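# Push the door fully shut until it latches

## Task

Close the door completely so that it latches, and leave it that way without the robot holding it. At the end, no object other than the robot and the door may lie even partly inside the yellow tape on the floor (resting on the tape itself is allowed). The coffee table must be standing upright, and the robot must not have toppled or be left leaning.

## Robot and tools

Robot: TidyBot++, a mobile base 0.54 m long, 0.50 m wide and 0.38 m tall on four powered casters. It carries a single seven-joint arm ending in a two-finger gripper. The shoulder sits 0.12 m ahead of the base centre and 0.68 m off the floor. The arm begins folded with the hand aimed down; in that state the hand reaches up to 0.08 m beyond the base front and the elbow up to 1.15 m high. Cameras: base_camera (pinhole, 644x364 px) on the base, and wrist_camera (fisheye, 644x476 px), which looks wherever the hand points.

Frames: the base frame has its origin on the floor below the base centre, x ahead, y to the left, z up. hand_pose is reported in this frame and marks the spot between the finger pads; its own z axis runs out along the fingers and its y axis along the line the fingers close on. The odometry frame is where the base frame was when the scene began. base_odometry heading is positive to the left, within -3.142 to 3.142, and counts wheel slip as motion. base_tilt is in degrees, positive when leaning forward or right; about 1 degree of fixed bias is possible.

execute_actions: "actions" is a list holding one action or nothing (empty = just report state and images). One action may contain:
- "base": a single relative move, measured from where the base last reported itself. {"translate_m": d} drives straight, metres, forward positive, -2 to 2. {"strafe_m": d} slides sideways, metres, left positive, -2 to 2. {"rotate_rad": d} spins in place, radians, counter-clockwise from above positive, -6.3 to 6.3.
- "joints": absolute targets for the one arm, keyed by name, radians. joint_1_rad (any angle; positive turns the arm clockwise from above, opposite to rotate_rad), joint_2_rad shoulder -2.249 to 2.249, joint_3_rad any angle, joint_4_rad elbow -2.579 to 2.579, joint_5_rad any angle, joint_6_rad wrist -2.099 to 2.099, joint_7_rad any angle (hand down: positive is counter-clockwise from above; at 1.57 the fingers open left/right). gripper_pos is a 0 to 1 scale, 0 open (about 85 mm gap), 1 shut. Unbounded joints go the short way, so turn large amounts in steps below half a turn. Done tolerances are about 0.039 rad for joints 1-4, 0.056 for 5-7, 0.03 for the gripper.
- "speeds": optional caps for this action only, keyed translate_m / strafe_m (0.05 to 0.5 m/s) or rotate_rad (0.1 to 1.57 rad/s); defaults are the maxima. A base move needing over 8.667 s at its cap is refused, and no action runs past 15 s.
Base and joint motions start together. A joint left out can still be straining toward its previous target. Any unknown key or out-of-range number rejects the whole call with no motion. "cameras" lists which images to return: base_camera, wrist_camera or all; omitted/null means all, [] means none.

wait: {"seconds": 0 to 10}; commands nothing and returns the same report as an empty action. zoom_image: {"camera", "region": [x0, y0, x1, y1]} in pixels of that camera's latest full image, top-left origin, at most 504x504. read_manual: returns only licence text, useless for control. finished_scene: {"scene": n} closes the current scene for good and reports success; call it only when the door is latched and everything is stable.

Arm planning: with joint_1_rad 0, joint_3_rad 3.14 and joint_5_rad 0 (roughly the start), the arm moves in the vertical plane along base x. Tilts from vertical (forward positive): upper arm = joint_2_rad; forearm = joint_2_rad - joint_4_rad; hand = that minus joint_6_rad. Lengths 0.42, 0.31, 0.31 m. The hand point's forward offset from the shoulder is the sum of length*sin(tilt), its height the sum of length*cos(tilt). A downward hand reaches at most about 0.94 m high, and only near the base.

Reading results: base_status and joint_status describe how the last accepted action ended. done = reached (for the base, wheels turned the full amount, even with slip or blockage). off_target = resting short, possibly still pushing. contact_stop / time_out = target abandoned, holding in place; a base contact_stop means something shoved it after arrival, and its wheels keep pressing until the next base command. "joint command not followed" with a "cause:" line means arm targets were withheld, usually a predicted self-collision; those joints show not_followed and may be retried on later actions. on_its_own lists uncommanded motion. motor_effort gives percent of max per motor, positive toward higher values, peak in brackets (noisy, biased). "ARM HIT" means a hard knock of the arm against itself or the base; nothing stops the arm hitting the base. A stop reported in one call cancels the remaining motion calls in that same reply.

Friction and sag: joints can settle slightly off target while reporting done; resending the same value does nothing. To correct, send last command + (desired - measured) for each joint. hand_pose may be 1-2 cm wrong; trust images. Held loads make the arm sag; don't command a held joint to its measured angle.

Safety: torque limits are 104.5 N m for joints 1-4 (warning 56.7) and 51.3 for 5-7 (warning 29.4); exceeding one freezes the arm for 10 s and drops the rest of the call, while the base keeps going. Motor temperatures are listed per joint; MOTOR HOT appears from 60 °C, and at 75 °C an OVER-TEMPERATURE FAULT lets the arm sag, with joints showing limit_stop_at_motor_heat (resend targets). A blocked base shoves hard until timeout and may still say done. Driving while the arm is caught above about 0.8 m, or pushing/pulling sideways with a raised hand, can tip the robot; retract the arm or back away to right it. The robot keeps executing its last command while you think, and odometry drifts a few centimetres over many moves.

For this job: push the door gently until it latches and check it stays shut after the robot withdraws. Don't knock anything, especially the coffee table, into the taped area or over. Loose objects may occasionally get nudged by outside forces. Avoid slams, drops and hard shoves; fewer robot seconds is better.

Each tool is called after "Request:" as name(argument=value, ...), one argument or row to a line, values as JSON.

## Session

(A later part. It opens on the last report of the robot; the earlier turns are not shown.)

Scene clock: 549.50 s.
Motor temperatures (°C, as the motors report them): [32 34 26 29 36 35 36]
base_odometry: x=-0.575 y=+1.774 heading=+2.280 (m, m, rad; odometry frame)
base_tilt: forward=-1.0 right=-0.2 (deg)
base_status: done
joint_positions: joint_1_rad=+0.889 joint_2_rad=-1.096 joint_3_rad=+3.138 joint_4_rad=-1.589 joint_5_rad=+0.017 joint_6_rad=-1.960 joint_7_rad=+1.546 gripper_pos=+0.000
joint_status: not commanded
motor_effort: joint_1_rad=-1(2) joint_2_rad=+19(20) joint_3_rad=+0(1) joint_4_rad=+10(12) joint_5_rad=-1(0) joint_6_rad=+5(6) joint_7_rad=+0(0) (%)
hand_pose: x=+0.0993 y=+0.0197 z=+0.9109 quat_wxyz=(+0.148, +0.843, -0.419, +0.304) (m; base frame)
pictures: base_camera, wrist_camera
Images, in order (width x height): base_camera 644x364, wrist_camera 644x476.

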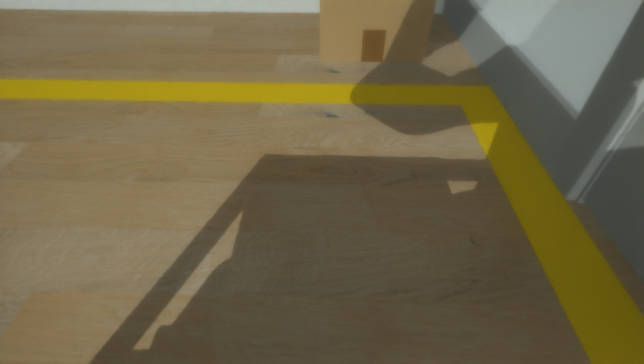

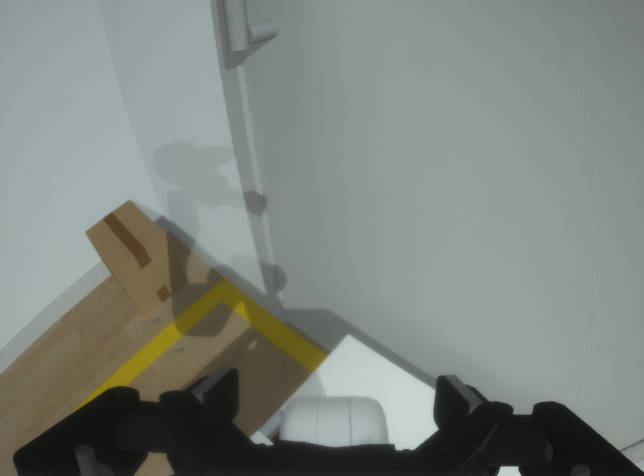

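Request:
execute_actions(
  actions=[
    {"joints": {"joint_1_rad": 0.0, "joint_5_rad": -2.3, "joint_6_rad": -2.05}},
  ],
)

Scene clock: 572.03 s.
Motor temperatures (°C, as the motors report them): [32 34 26 29 36 35 36]
base_odometry: x=-0.575 y=+1.774 heading=+2.280 (m, m, rad; odometry frame)
base_tilt: forward=-1.0 right=-0.2 (deg)
base_status: not commanded
joint_positions: joint_1_rad=+0.009 joint_2_rad=-1.096 joint_3_rad=+3.138 joint_4_rad=-1.589 joint_5_rad=-2.280 joint_6_rad=-2.005 joint_7_rad=+1.546 gripper_pos=+0.000
joint_status: all done
motor_effort: joint_1_rad=+0(1) joint_2_rad=+25(25) joint_3_rad=+3(5) joint_4_rad=+3(10) joint_5_rad=-4(4) joint_6_rad=+8(9) joint_7_rad=-1(0) (%)
hand_pose: x=-0.3292 y=+0.2199 z=+1.1220 quat_wxyz=(-0.661, +0.407, +0.617, +0.126) (m; base frame)
pictures: base_camera, wrist_camera
Images, in order (width x height): base_camera 644x364, wrist_camera 644x476.

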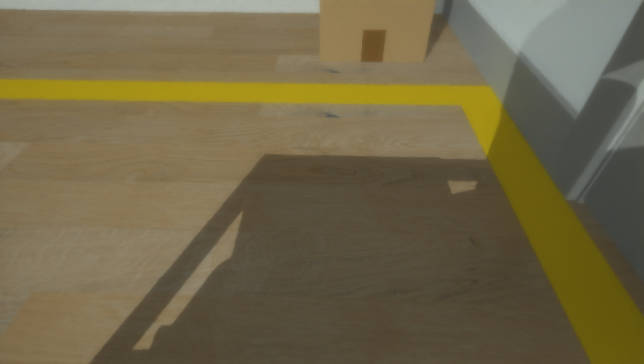

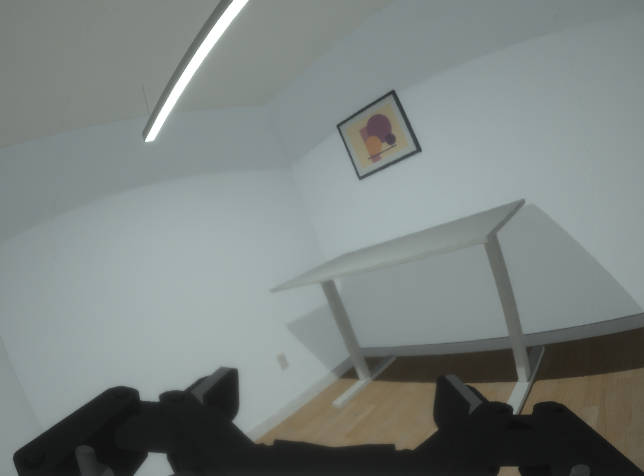

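Request:
finished_scene(
  scene=1,
)

The scene is finished: the task was done.


## Next scene

The same job, from a new start.

Request:
execute_actions(
  actions=[],
)

Scene clock: 0.00 s.
Motor temperatures (°C, as the motors report them): [32 33 26 28 36 35 36]
base_odometry: x=+0.000 y=+0.000 heading=+0.000 (m, m, rad; odometry frame)
base_tilt: forward=-0.9 right=-0.2 (deg)
base_status: not commanded
joint_positions: joint_1_rad=+0.041 joint_2_rad=-0.357 joint_3_rad=+3.132 joint_4_rad=-2.525 joint_5_rad=-0.006 joint_6_rad=-0.885 joint_7_rad=+1.534 gripper_pos=+0.000
joint_status: not commanded
motor_effort: joint_1_rad=+0 joint_2_rad=-2 joint_3_rad=+0 joint_4_rad=+13 joint_5_rad=-1 joint_6_rad=+1 joint_7_rad=+0 (%)
hand_pose: x=+0.2595 y=-0.0019 z=+0.5892 quat_wxyz=(-0.001, +0.998, -0.036, +0.044) (m; base frame)
pictures: base_camera, wrist_camera
Images, in order (width x height): base_camera 644x364, wrist_camera 644x476.

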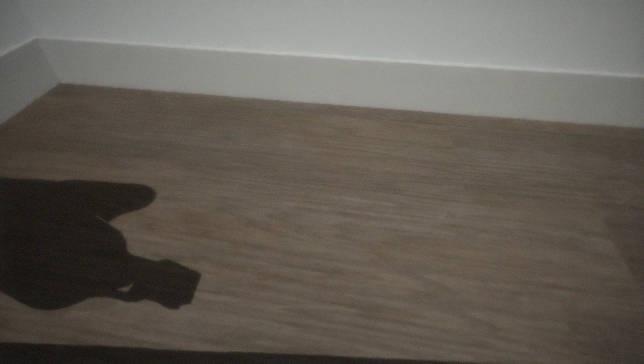

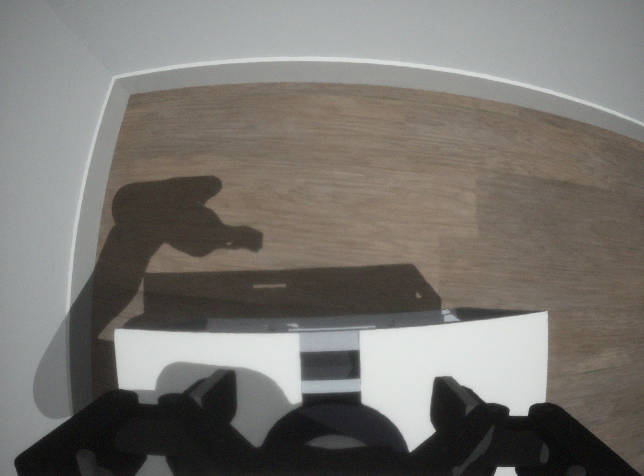

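Request:
execute_actions(
  actions=[
    {"base": {"rotate_rad": -2.3}, "joints": {"joint_1_rad": 0.0, "joint_2_rad": -0.6, "joint_3_rad": 3.14, "joint_4_rad": -1.5, "joint_5_rad": 0.0, "joint_6_rad": -1.2, "joint_7_rad": 1.57}},
  ],
)

Scene clock: 10.23 s.
Motor temperatures (°C, as the motors report them): [32 33 26 28 36 35 36]
base_odometry: x=+0.000 y=+0.000 heading=-2.299 (m, m, rad; odometry frame)
base_tilt: forward=-0.9 right=-0.2 (deg)
base_status: done
joint_positions: joint_1_rad=+0.024 joint_2_rad=-0.583 joint_3_rad=+3.135 joint_4_rad=-1.513 joint_5_rad=-0.006 joint_6_rad=-1.152 joint_7_rad=+1.534 gripper_pos=+0.000
joint_status: all done
motor_effort: joint_1_rad=+0(1) joint_2_rad=+1(8) joint_3_rad=+0(0) joint_4_rad=+17(18) joint_5_rad=-1(1) joint_6_rad=+7(7) joint_7_rad=+0(0) (%)
hand_pose: x=+0.4107 y=-0.0008 z=+1.0686 quat_wxyz=(-0.006, +0.863, -0.022, +0.505) (m; base frame)
pictures: base_camera, wrist_camera
Images, in order (width x height): base_camera 644x364, wrist_camera 644x476.

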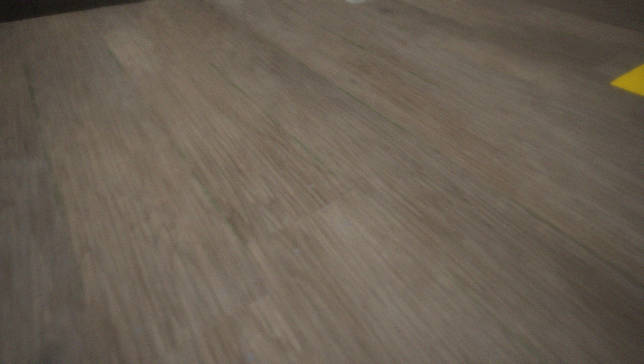

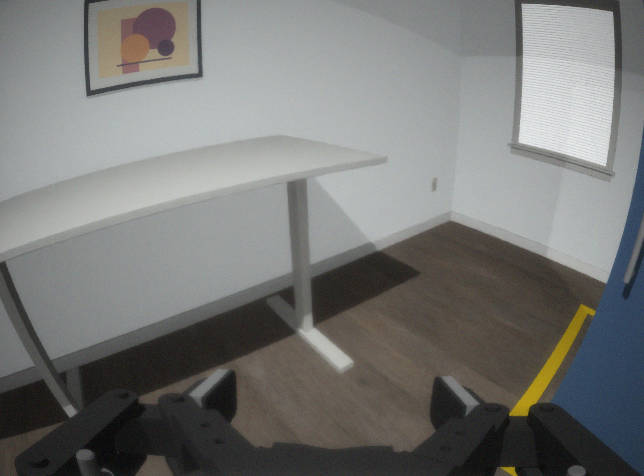

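Request:
execute_actions(
  actions=[
    {"base": {"rotate_rad": -0.96}},
  ],
)

Scene clock: 19.20 s.
Motor temperatures (°C, as the motors report them): [32 33 26 29 36 35 36]
base_odometry: x=+0.000 y=+0.000 heading=+3.024 (m, m, rad; odometry frame)
base_tilt: forward=-0.9 right=-0.2 (deg)
base_status: done
joint_positions: joint_1_rad=+0.021 joint_2_rad=-0.583 joint_3_rad=+3.137 joint_4_rad=-1.513 joint_5_rad=-0.006 joint_6_rad=-1.152 joint_7_rad=+1.534 gripper_pos=+0.000
joint_status: not commanded
motor_effort: joint_1_rad=+0(0) joint_2_rad=+1(1) joint_3_rad=+0(1) joint_4_rad=+17(17) joint_5_rad=-1(0) joint_6_rad=+7(8) joint_7_rad=+0(0) (%)
hand_pose: x=+0.4107 y=-0.0009 z=+1.0686 quat_wxyz=(-0.007, +0.863, -0.022, +0.505) (m; base frame)
pictures: base_camera, wrist_camera
Images, in order (width x height): base_camera 644x364, wrist_camera 644x476.

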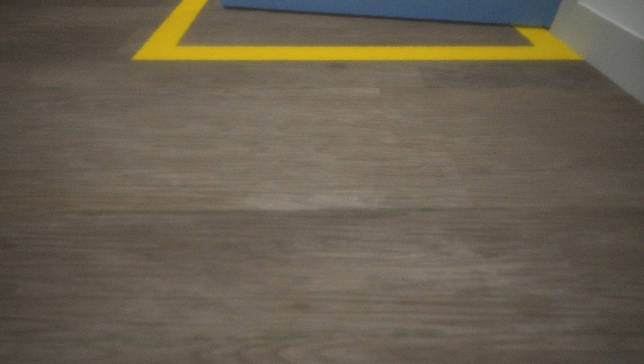

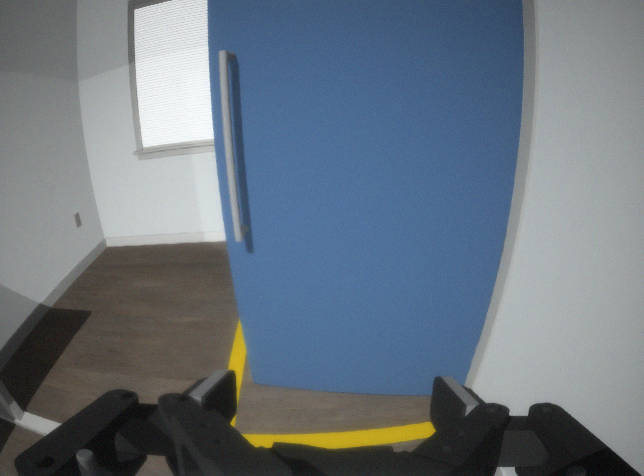

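Request:
execute_actions(
  actions=[
    {"base": {"strafe_m": 0.7}},
  ],
)

Scene clock: 40.80 s.
Motor temperatures (°C, as the motors report them): [32 33 26 29 36 35 36]
base_odometry: x=-0.083 y=-0.695 heading=+3.024 (m, m, rad; odometry frame)
base_tilt: forward=-0.9 right=-0.2 (deg)
base_status: done
joint_positions: joint_1_rad=+0.021 joint_2_rad=-0.583 joint_3_rad=+3.138 joint_4_rad=-1.513 joint_5_rad=-0.006 joint_6_rad=-1.152 joint_7_rad=+1.534 gripper_pos=+0.000
joint_status: not commanded
motor_effort: joint_1_rad=+0(0) joint_2_rad=+1(2) joint_3_rad=+0(2) joint_4_rad=+17(17) joint_5_rad=-1(2) joint_6_rad=+7(8) joint_7_rad=+0(0) (%)
hand_pose: x=+0.4107 y=-0.0011 z=+1.0685 quat_wxyz=(-0.007, +0.863, -0.022, +0.505) (m; base frame)
pictures: base_camera, wrist_camera
Images, in order (width x height): base_camera 644x364, wrist_camera 644x476.

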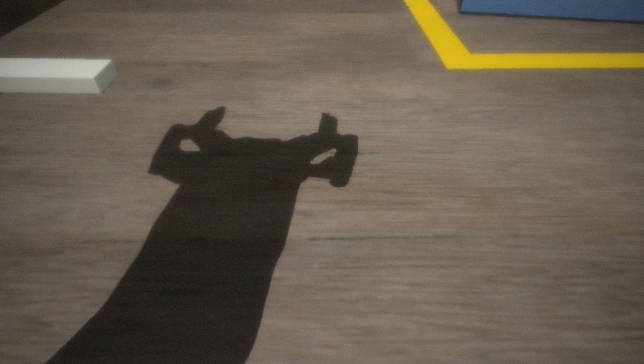

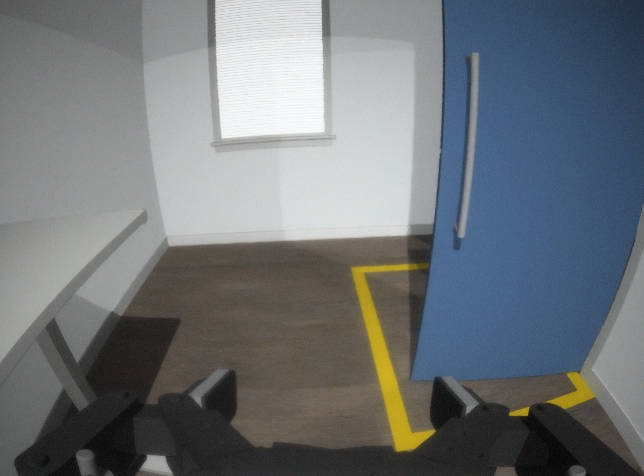

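Request:
execute_actions(
  actions=[
    {"base": {"translate_m": 1.65}, "joints": {"joint_1_rad": 1.5, "joint_6_rad": -1.8}},
  ],
)

Scene clock: 67.87 s.
Motor temperatures (°C, as the motors report them): [32 33 26 29 36 35 36]
base_odometry: x=-1.721 y=-0.502 heading=+3.024 (m, m, rad; odometry frame)
base_tilt: forward=-0.9 right=-0.2 (deg)
base_status: done
joint_positions: joint_1_rad=+1.479 joint_2_rad=-0.592 joint_3_rad=+3.138 joint_4_rad=-1.513 joint_5_rad=-0.006 joint_6_rad=-1.753 joint_7_rad=+1.534 gripper_pos=+0.000
joint_status: all done
motor_effort: joint_1_rad=+0(0) joint_2_rad=+3(4) joint_3_rad=+0(1) joint_4_rad=+15(17) joint_5_rad=-1(0) joint_6_rad=+4(7) joint_7_rad=+0(0) (%)
hand_pose: x=+0.1376 y=-0.1545 z=+0.9434 quat_wxyz=(+0.151, +0.709, -0.666, +0.176) (m; base frame)
pictures: base_camera, wrist_camera
Images, in order (width x height): base_camera 644x364, wrist_camera 644x476.

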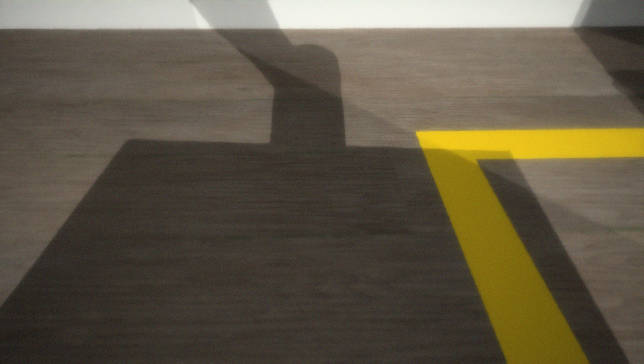

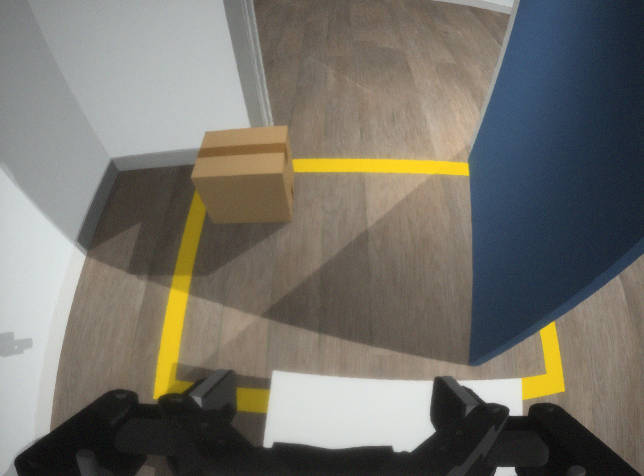

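Request:
zoom_image(
  camera="wrist_camera",
  region=[100, 100, 340, 260],
)

Request:
zoom_image(
  camera="wrist_camera",
  region=[400, 140, 600, 420],
)

Region (100, 100, 340, 260) of wrist_camera's 644x476 image, scaled by 2.100.

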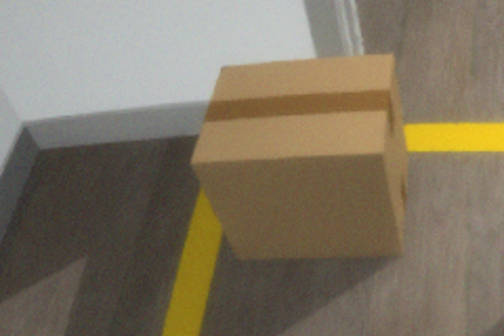

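Region (400, 140, 600, 420) of wrist_camera's 644x476 image, scaled by 1.800; it fills the left 360 columns of this view, and the rest is white.

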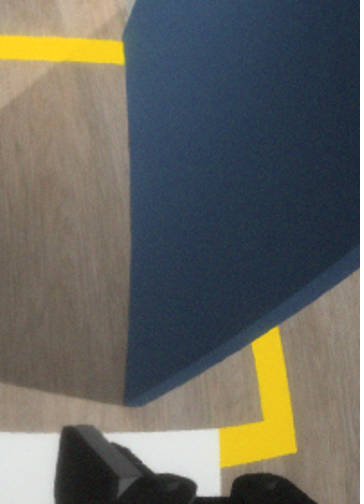

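Request:
execute_actions(
  actions=[
    {"base": {"translate_m": 0.04}},
  ],
  cameras=["wrist_camera"],
)

Scene clock: 110.67 s.
Motor temperatures (°C, as the motors report them): [32 33 26 29 36 35 36]
base_odometry: x=-1.761 y=-0.497 heading=+3.024 (m, m, rad; odometry frame)
base_tilt: forward=-0.9 right=-0.2 (deg)
base_status: done
joint_positions: joint_1_rad=+1.480 joint_2_rad=-0.592 joint_3_rad=+3.137 joint_4_rad=-1.513 joint_5_rad=-0.006 joint_6_rad=-1.754 joint_7_rad=+1.534 gripper_pos=+0.000
joint_status: not commanded
motor_effort: joint_1_rad=+0(1) joint_2_rad=+3(5) joint_3_rad=+0(2) joint_4_rad=+15(15) joint_5_rad=-1(0) joint_6_rad=+3(4) joint_7_rad=+0(1) (%)
hand_pose: x=+0.1375 y=-0.1545 z=+0.9434 quat_wxyz=(+0.152, +0.708, -0.667, +0.175) (m; base frame)
pictures: wrist_camera
Images, in order (width x height): wrist_camera 644x476.

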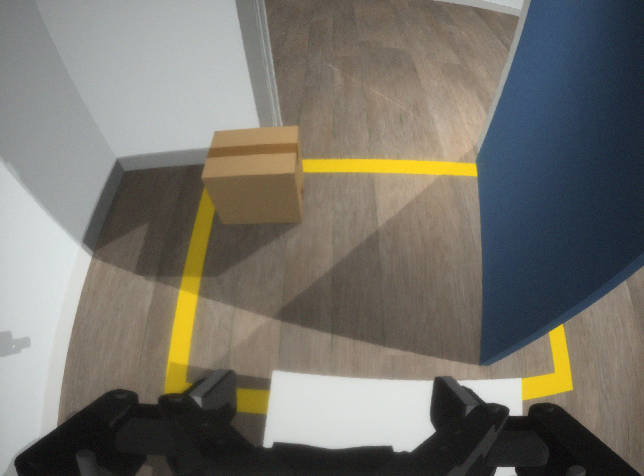

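Request:
execute_actions(
  actions=[
    {"base": {"strafe_m": -0.81}, "joints": {"joint_1_rad": 0.8, "joint_6_rad": -1.95}, "speeds": {"strafe_m": 0.4}},
  ],
)

Scene clock: 118.73 s.
Motor temperatures (°C, as the motors report them): [32 33 26 29 36 35 36]
base_odometry: x=-1.666 y=+0.307 heading=+3.024 (m, m, rad; odometry frame)
base_tilt: forward=-0.9 right=-0.2 (deg)
base_status: done
joint_positions: joint_1_rad=+0.821 joint_2_rad=-0.594 joint_3_rad=+3.137 joint_4_rad=-1.512 joint_5_rad=-0.006 joint_6_rad=-1.903 joint_7_rad=+1.534 gripper_pos=+0.000
joint_status: all done
motor_effort: joint_1_rad=+0(1) joint_2_rad=+4(6) joint_3_rad=+0(1) joint_4_rad=+14(15) joint_5_rad=-1(1) joint_6_rad=+3(5) joint_7_rad=+0(0) (%)
hand_pose: x=+0.1985 y=-0.0792 z=+0.9259 quat_wxyz=(+0.059, +0.899, -0.407, +0.148) (m; base frame)
pictures: base_camera, wrist_camera
Images, in order (width x height): base_camera 644x364, wrist_camera 644x476.

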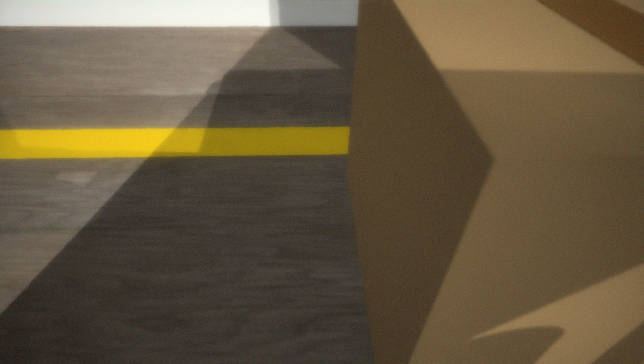

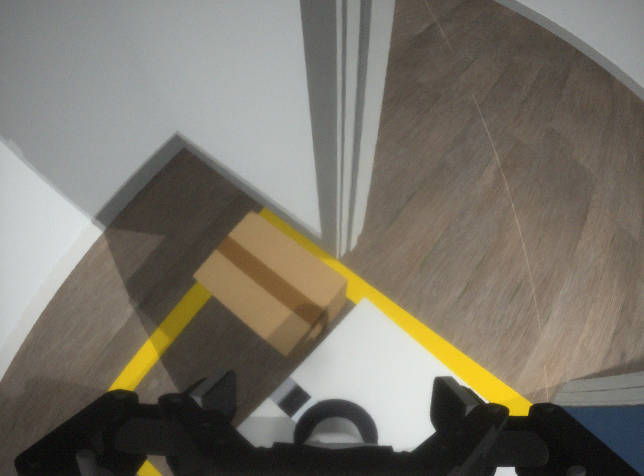

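Request:
execute_actions(
  actions=[
    {"base": {"translate_m": 0.6}, "speeds": {"translate_m": 0.16}},
  ],
)

Scene clock: 129.40 s.
Motor temperatures (°C, as the motors report them): [32 33 26 29 36 35 36]
base_odometry: x=-2.262 y=+0.378 heading=+3.024 (m, m, rad; odometry frame)
base_tilt: forward=-0.9 right=-0.2 (deg)
base_status: done
joint_positions: joint_1_rad=+0.821 joint_2_rad=-0.595 joint_3_rad=+3.137 joint_4_rad=-1.512 joint_5_rad=-0.006 joint_6_rad=-1.905 joint_7_rad=+1.534 gripper_pos=+0.000
joint_status: not commanded
motor_effort: joint_1_rad=+0(0) joint_2_rad=+4(7) joint_3_rad=+0(0) joint_4_rad=+15(14) joint_5_rad=-1(2) joint_6_rad=+3(3) joint_7_rad=+0(0) (%)
hand_pose: x=+0.1979 y=-0.0787 z=+0.9258 quat_wxyz=(+0.059, +0.899, -0.407, +0.148) (m; base frame)
pictures: base_camera, wrist_camera
Images, in order (width x height): base_camera 644x364, wrist_camera 644x476.

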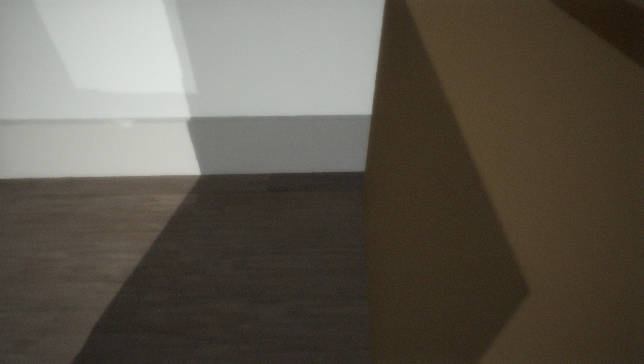

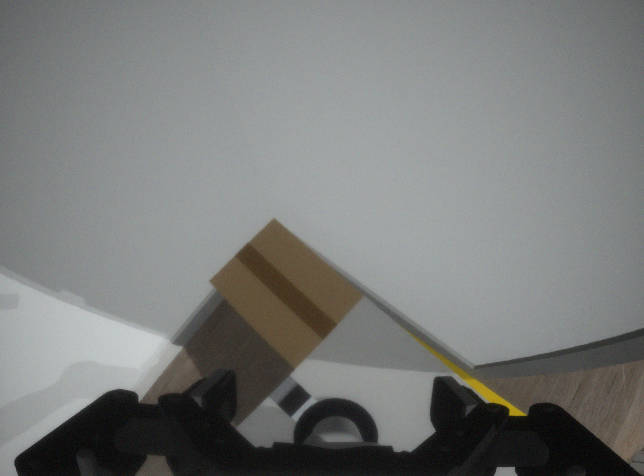

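Request:
execute_actions(
  actions=[
    {"base": {"strafe_m": 0.8}, "joints": {"joint_1_rad": 1.9}},
  ],
)

Scene clock: 140.60 s.
Motor temperatures (°C, as the motors report them): [32 33 26 29 36 35 36]
base_odometry: x=-2.357 y=-0.417 heading=+3.024 (m, m, rad; odometry frame)
base_tilt: forward=-0.9 right=-0.2 (deg)
base_status: done
joint_positions: joint_1_rad=+1.878 joint_2_rad=-0.597 joint_3_rad=+3.137 joint_4_rad=-1.512 joint_5_rad=-0.006 joint_6_rad=-1.906 joint_7_rad=+1.534 gripper_pos=+0.000
joint_status: all done
motor_effort: joint_1_rad=+0(1) joint_2_rad=+4(7) joint_3_rad=+0(0) joint_4_rad=+14(15) joint_5_rad=-1(1) joint_6_rad=+3(4) joint_7_rad=-1(0) (%)
hand_pose: x=+0.0894 y=-0.1067 z=+0.9259 quat_wxyz=(+0.126, +0.571, -0.805, +0.098) (m; base frame)
pictures: base_camera, wrist_camera
Images, in order (width x height): base_camera 644x364, wrist_camera 644x476.

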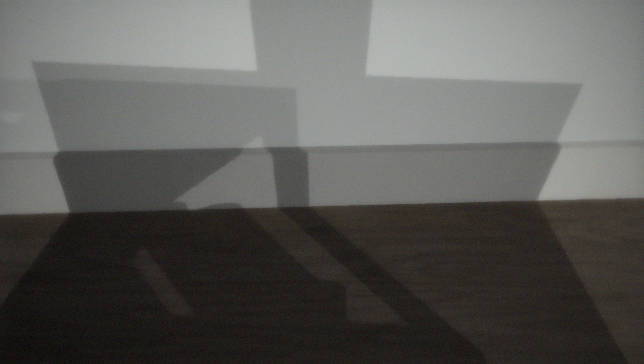

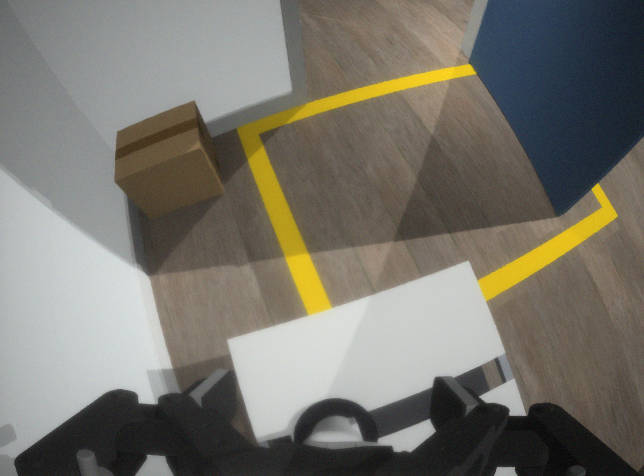

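Request:
execute_actions(
  actions=[
    {"base": {"translate_m": -1.35}, "joints": {"joint_1_rad": 0.25, "joint_2_rad": -1.1, "joint_4_rad": -1.6, "joint_6_rad": -2.0}},
  ],
)

Scene clock: 156.87 s.
Motor temperatures (°C, as the motors report them): [32 33 26 29 36 35 36]
base_odometry: x=-1.016 y=-0.576 heading=+3.024 (m, m, rad; odometry frame)
base_tilt: forward=-1.0 right=-0.2 (deg)
base_status: done
joint_positions: joint_1_rad=+0.269 joint_2_rad=-1.089 joint_3_rad=+3.137 joint_4_rad=-1.583 joint_5_rad=-0.006 joint_6_rad=-1.955 joint_7_rad=+1.534 gripper_pos=+0.000
joint_status: all done
motor_effort: joint_1_rad=+0(1) joint_2_rad=+18(20) joint_3_rad=+0(1) joint_4_rad=+11(14) joint_5_rad=-1(0) joint_6_rad=+6(7) joint_7_rad=+0(1) (%)
hand_pose: x=+0.0959 y=+0.0105 z=+0.9140 quat_wxyz=(+0.038, +0.930, -0.140, +0.337) (m; base frame)
pictures: base_camera, wrist_camera
Images, in order (width x height): base_camera 644x364, wrist_camera 644x476.

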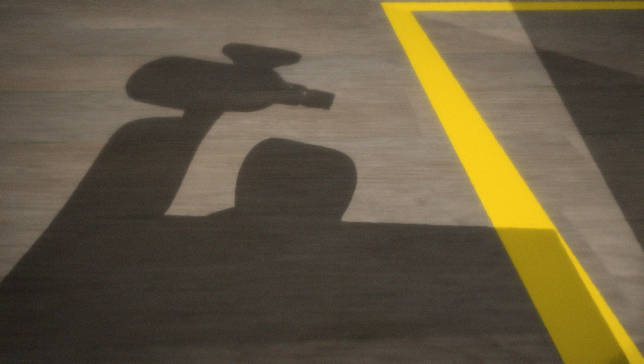

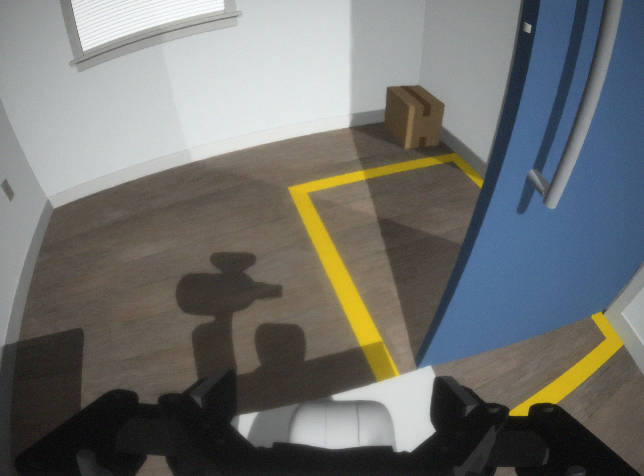

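Request:
execute_actions(
  actions=[
    {"base": {"strafe_m": -0.5}, "joints": {"joint_1_rad": 0.5}},
  ],
)

Scene clock: 163.83 s.
Motor temperatures (°C, as the motors report them): [32 33 26 29 36 35 36]
base_odometry: x=-0.957 y=-0.080 heading=+3.023 (m, m, rad; odometry frame)
base_tilt: forward=-1.0 right=-0.2 (deg)
base_status: done
joint_positions: joint_1_rad=+0.487 joint_2_rad=-1.089 joint_3_rad=+3.139 joint_4_rad=-1.585 joint_5_rad=-0.006 joint_6_rad=-1.955 joint_7_rad=+1.534 gripper_pos=+0.000
joint_status: all done
motor_effort: joint_1_rad=+0(3) joint_2_rad=+18(19) joint_3_rad=+0(1) joint_4_rad=+11(11) joint_5_rad=-1(2) joint_6_rad=+5(6) joint_7_rad=-1(0) (%)
hand_pose: x=+0.0986 y=+0.0149 z=+0.9134 quat_wxyz=(+0.074, +0.910, -0.241, +0.330) (m; base frame)
pictures: base_camera, wrist_camera
Images, in order (width x height): base_camera 644x364, wrist_camera 644x476.

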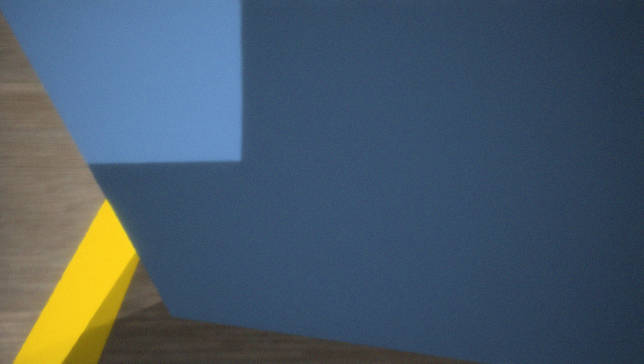

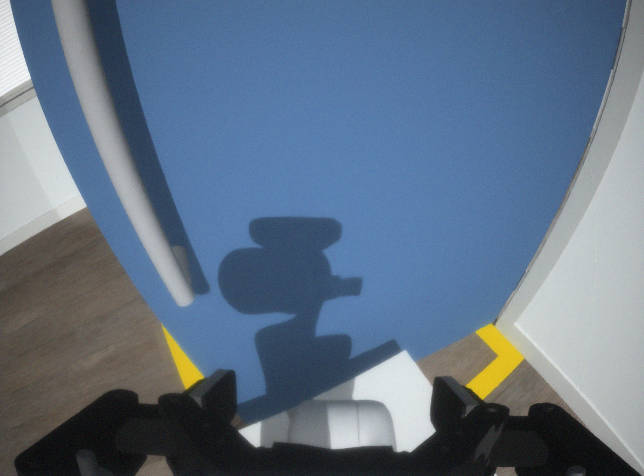

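Request:
execute_actions(
  actions=[
    {"base": {"translate_m": 0.7}, "speeds": {"translate_m": 0.17}, "joints": {"joint_1_rad": 0.9}},
  ],
)

Scene clock: 187.17 s.
Motor temperatures (°C, as the motors report them): [32 33 26 29 36 35 36]
base_odometry: x=-1.652 y=+0.003 heading=+3.023 (m, m, rad; odometry frame)
base_tilt: forward=-0.9 right=-0.2 (deg)
base_status: done
joint_positions: joint_1_rad=+0.884 joint_2_rad=-1.091 joint_3_rad=+3.139 joint_4_rad=-1.585 joint_5_rad=-0.006 joint_6_rad=-1.957 joint_7_rad=+1.534 gripper_pos=+0.000
joint_status: all done
motor_effort: joint_1_rad=+0(2) joint_2_rad=+19(21) joint_3_rad=+0(1) joint_4_rad=+11(12) joint_5_rad=-1(0) joint_6_rad=+6(6) joint_7_rad=+0(0) (%)
hand_pose: x=+0.1053 y=+0.0224 z=+0.9127 quat_wxyz=(+0.138, +0.844, -0.415, +0.309) (m; base frame)
pictures: base_camera, wrist_camera
Images, in order (width x height): base_camera 644x364, wrist_camera 644x476.

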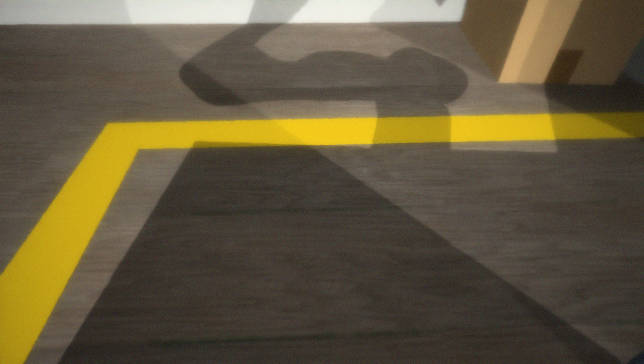

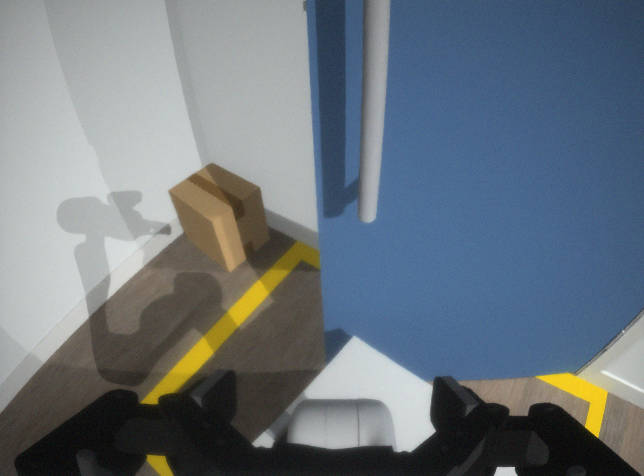

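Request:
execute_actions(
  actions=[
    {"base": {"strafe_m": -0.385}, "speeds": {"strafe_m": 0.15}},
  ],
)

Scene clock: 198.27 s.
Motor temperatures (°C, as the motors report them): [32 33 26 29 36 35 36]
base_odometry: x=-1.607 y=+0.385 heading=+3.024 (m, m, rad; odometry frame)
base_tilt: forward=-1.0 right=-0.2 (deg)
base_status: done
joint_positions: joint_1_rad=+0.885 joint_2_rad=-1.093 joint_3_rad=+3.139 joint_4_rad=-1.586 joint_5_rad=-0.006 joint_6_rad=-1.957 joint_7_rad=+1.534 gripper_pos=+0.000
joint_status: not commanded
motor_effort: joint_1_rad=+0(2) joint_2_rad=+18(22) joint_3_rad=+0(1) joint_4_rad=+11(11) joint_5_rad=-1(0) joint_6_rad=+5(6) joint_7_rad=+0(0) (%)
hand_pose: x=+0.1051 y=+0.0226 z=+0.9123 quat_wxyz=(+0.138, +0.844, -0.416, +0.309) (m; base frame)
pictures: base_camera, wrist_camera
Images, in order (width x height): base_camera 644x364, wrist_camera 644x476.

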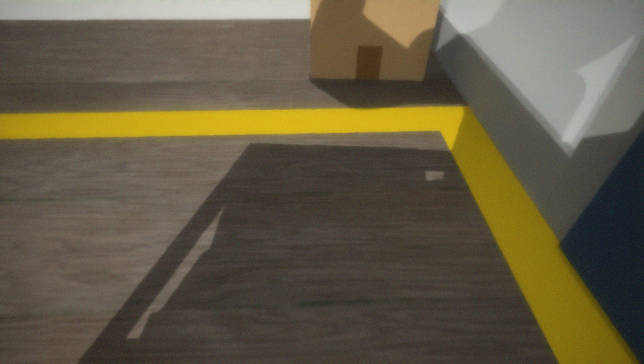

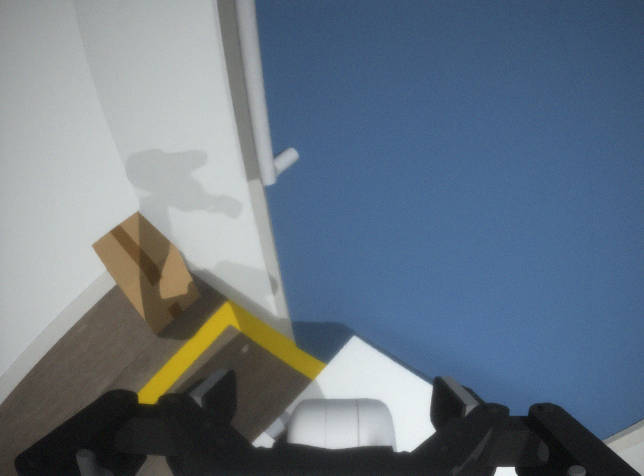

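Request:
zoom_image(
  camera="base_camera",
  region=[484, 204, 644, 364],
)

Region (484, 204, 644, 364) of base_camera's 644x364 image, scaled by 3.150.

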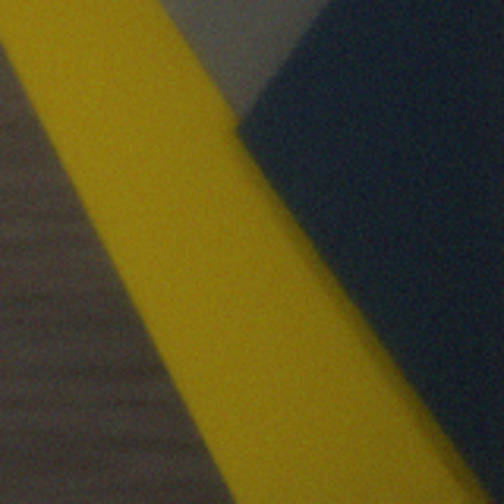

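Request:
execute_actions(
  actions=[
    {"base": {"strafe_m": -0.06}, "speeds": {"strafe_m": 0.06}},
  ],
)

Scene clock: 209.70 s.
Motor temperatures (°C, as the motors report them): [32 33 26 29 36 35 36]
base_odometry: x=-1.600 y=+0.445 heading=+3.024 (m, m, rad; odometry frame)
base_tilt: forward=-0.9 right=-0.2 (deg)
base_status: done
joint_positions: joint_1_rad=+0.885 joint_2_rad=-1.093 joint_3_rad=+3.139 joint_4_rad=-1.587 joint_5_rad=-0.006 joint_6_rad=-1.957 joint_7_rad=+1.534 gripper_pos=+0.000
joint_status: not commanded
motor_effort: joint_1_rad=+0(2) joint_2_rad=+18(21) joint_3_rad=+0(1) joint_4_rad=+11(11) joint_5_rad=-1(0) joint_6_rad=+6(6) joint_7_rad=+0(0) (%)
hand_pose: x=+0.1051 y=+0.0227 z=+0.9121 quat_wxyz=(+0.138, +0.844, -0.416, +0.309) (m; base frame)
pictures: base_camera, wrist_camera
Images, in order (width x height): base_camera 644x364, wrist_camera 644x476.

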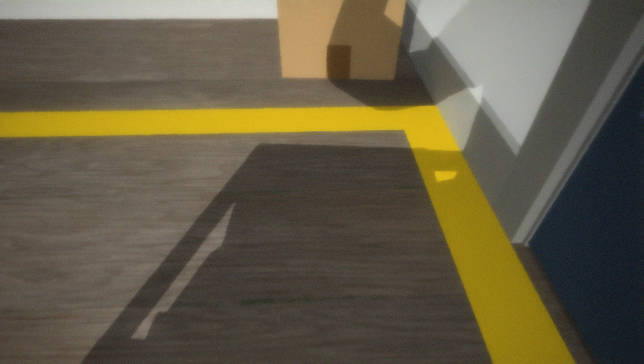

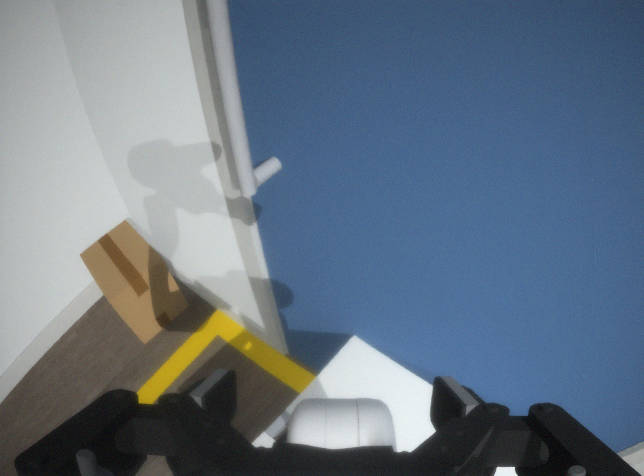

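Request:
zoom_image(
  camera="base_camera",
  region=[490, 170, 600, 280],
)

Region (490, 170, 600, 280) of base_camera's 644x364 image, scaled by 4.582.

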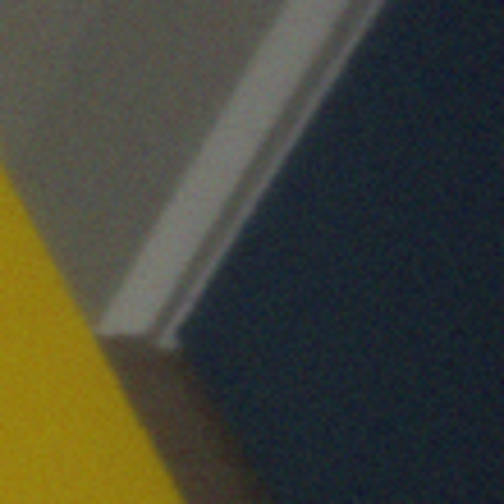

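Request:
execute_actions(
  actions=[
    {"base": {"strafe_m": 0.05}},
  ],
)

Request:
zoom_image(
  camera="base_camera",
  region=[534, 170, 644, 280],
)

Scene clock: 226.27 s.
Motor temperatures (°C, as the motors report them): [32 33 26 29 36 35 36]
base_odometry: x=-1.606 y=+0.395 heading=+3.024 (m, m, rad; odometry frame)
base_tilt: forward=-1.0 right=-0.2 (deg)
base_status: done
joint_positions: joint_1_rad=+0.887 joint_2_rad=-1.095 joint_3_rad=+3.139 joint_4_rad=-1.587 joint_5_rad=-0.006 joint_6_rad=-1.957 joint_7_rad=+1.534 gripper_pos=+0.000
joint_status: not commanded
motor_effort: joint_1_rad=+0(2) joint_2_rad=+18(20) joint_3_rad=+0(1) joint_4_rad=+10(11) joint_5_rad=-1(0) joint_6_rad=+5(6) joint_7_rad=+0(0) (%)
hand_pose: x=+0.1048 y=+0.0231 z=+0.9119 quat_wxyz=(+0.139, +0.843, -0.417, +0.310) (m; base frame)
pictures: base_camera, wrist_camera
Images, in order (width x height): base_camera 644x364, wrist_camera 644x476.

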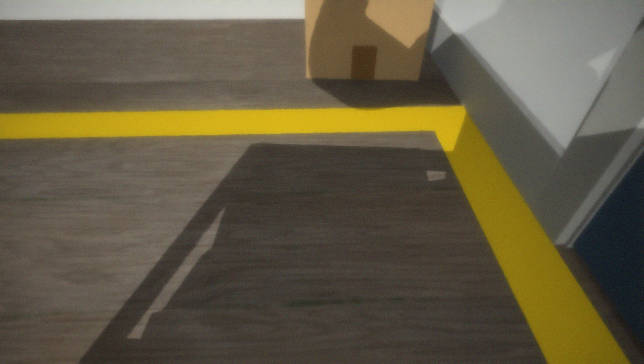

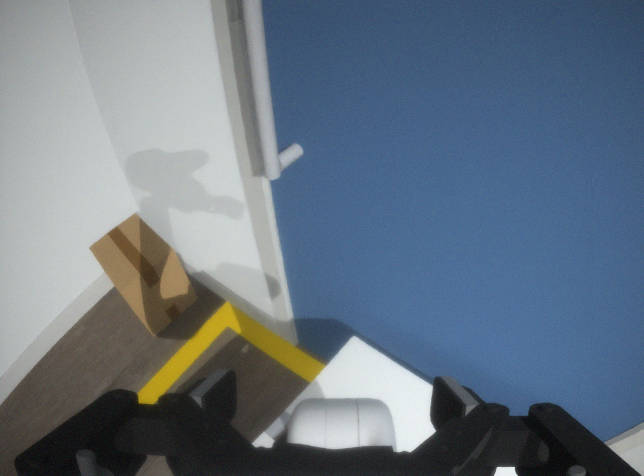

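Region (534, 170, 644, 280) of base_camera's 644x364 image, scaled by 4.582.

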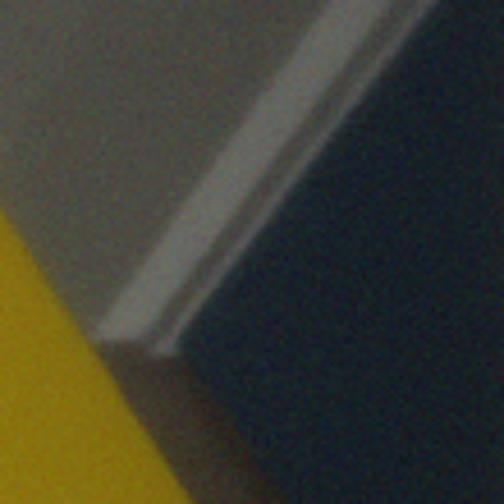

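Request:
execute_actions(
  actions=[],
)

Request:
zoom_image(
  camera="base_camera",
  region=[534, 170, 644, 280],
)

Scene clock: 229.53 s.
Motor temperatures (°C, as the motors report them): [32 33 26 29 36 35 36]
base_odometry: x=-1.606 y=+0.395 heading=+3.024 (m, m, rad; odometry frame)
base_tilt: forward=-1.0 right=-0.2 (deg)
base_status: done
joint_positions: joint_1_rad=+0.887 joint_2_rad=-1.095 joint_3_rad=+3.139 joint_4_rad=-1.587 joint_5_rad=-0.006 joint_6_rad=-1.957 joint_7_rad=+1.534 gripper_pos=+0.000
joint_status: not commanded
motor_effort: joint_1_rad=+0(2) joint_2_rad=+18(20) joint_3_rad=+0(1) joint_4_rad=+11(11) joint_5_rad=-1(0) joint_6_rad=+5(6) joint_7_rad=+0(0) (%)
hand_pose: x=+0.1048 y=+0.0231 z=+0.9119 quat_wxyz=(+0.139, +0.843, -0.417, +0.310) (m; base frame)
pictures: base_camera, wrist_camera
Images, in order (width x height): base_camera 644x364, wrist_camera 644x476.

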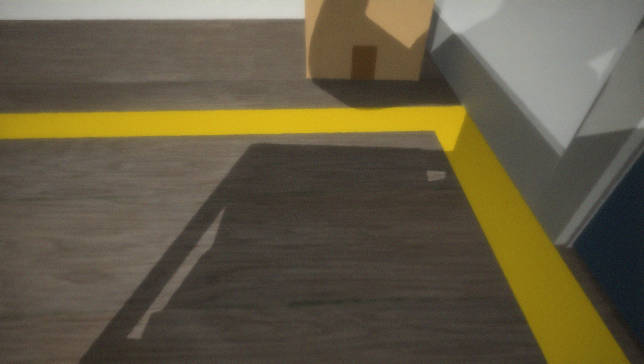

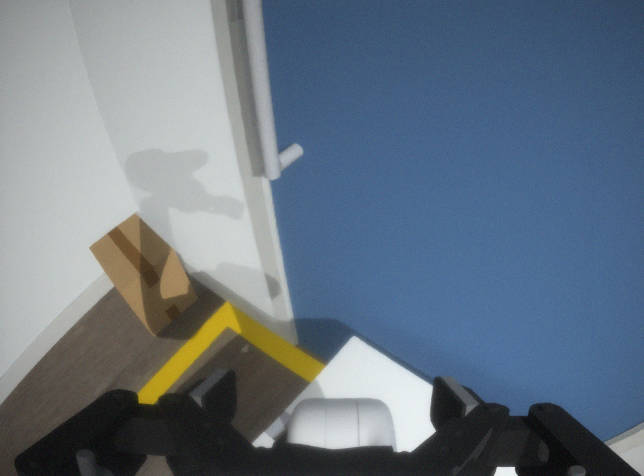

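Region (534, 170, 644, 280) of base_camera's 644x364 image, scaled by 4.582.

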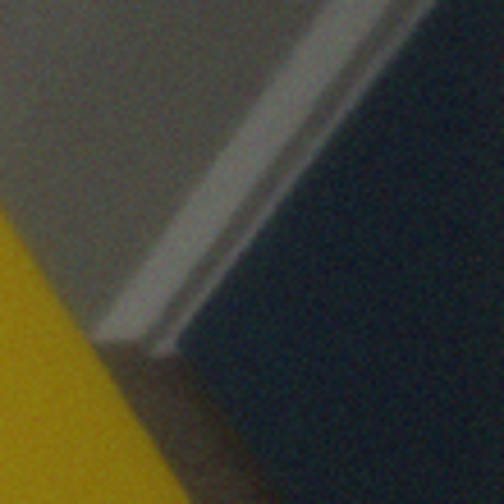

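The door is still flush in its frame with the robot clear of it, and the box is outside the tape.

Request:
finished_scene(
  scene=2,
)

The scene is finished: the task was done.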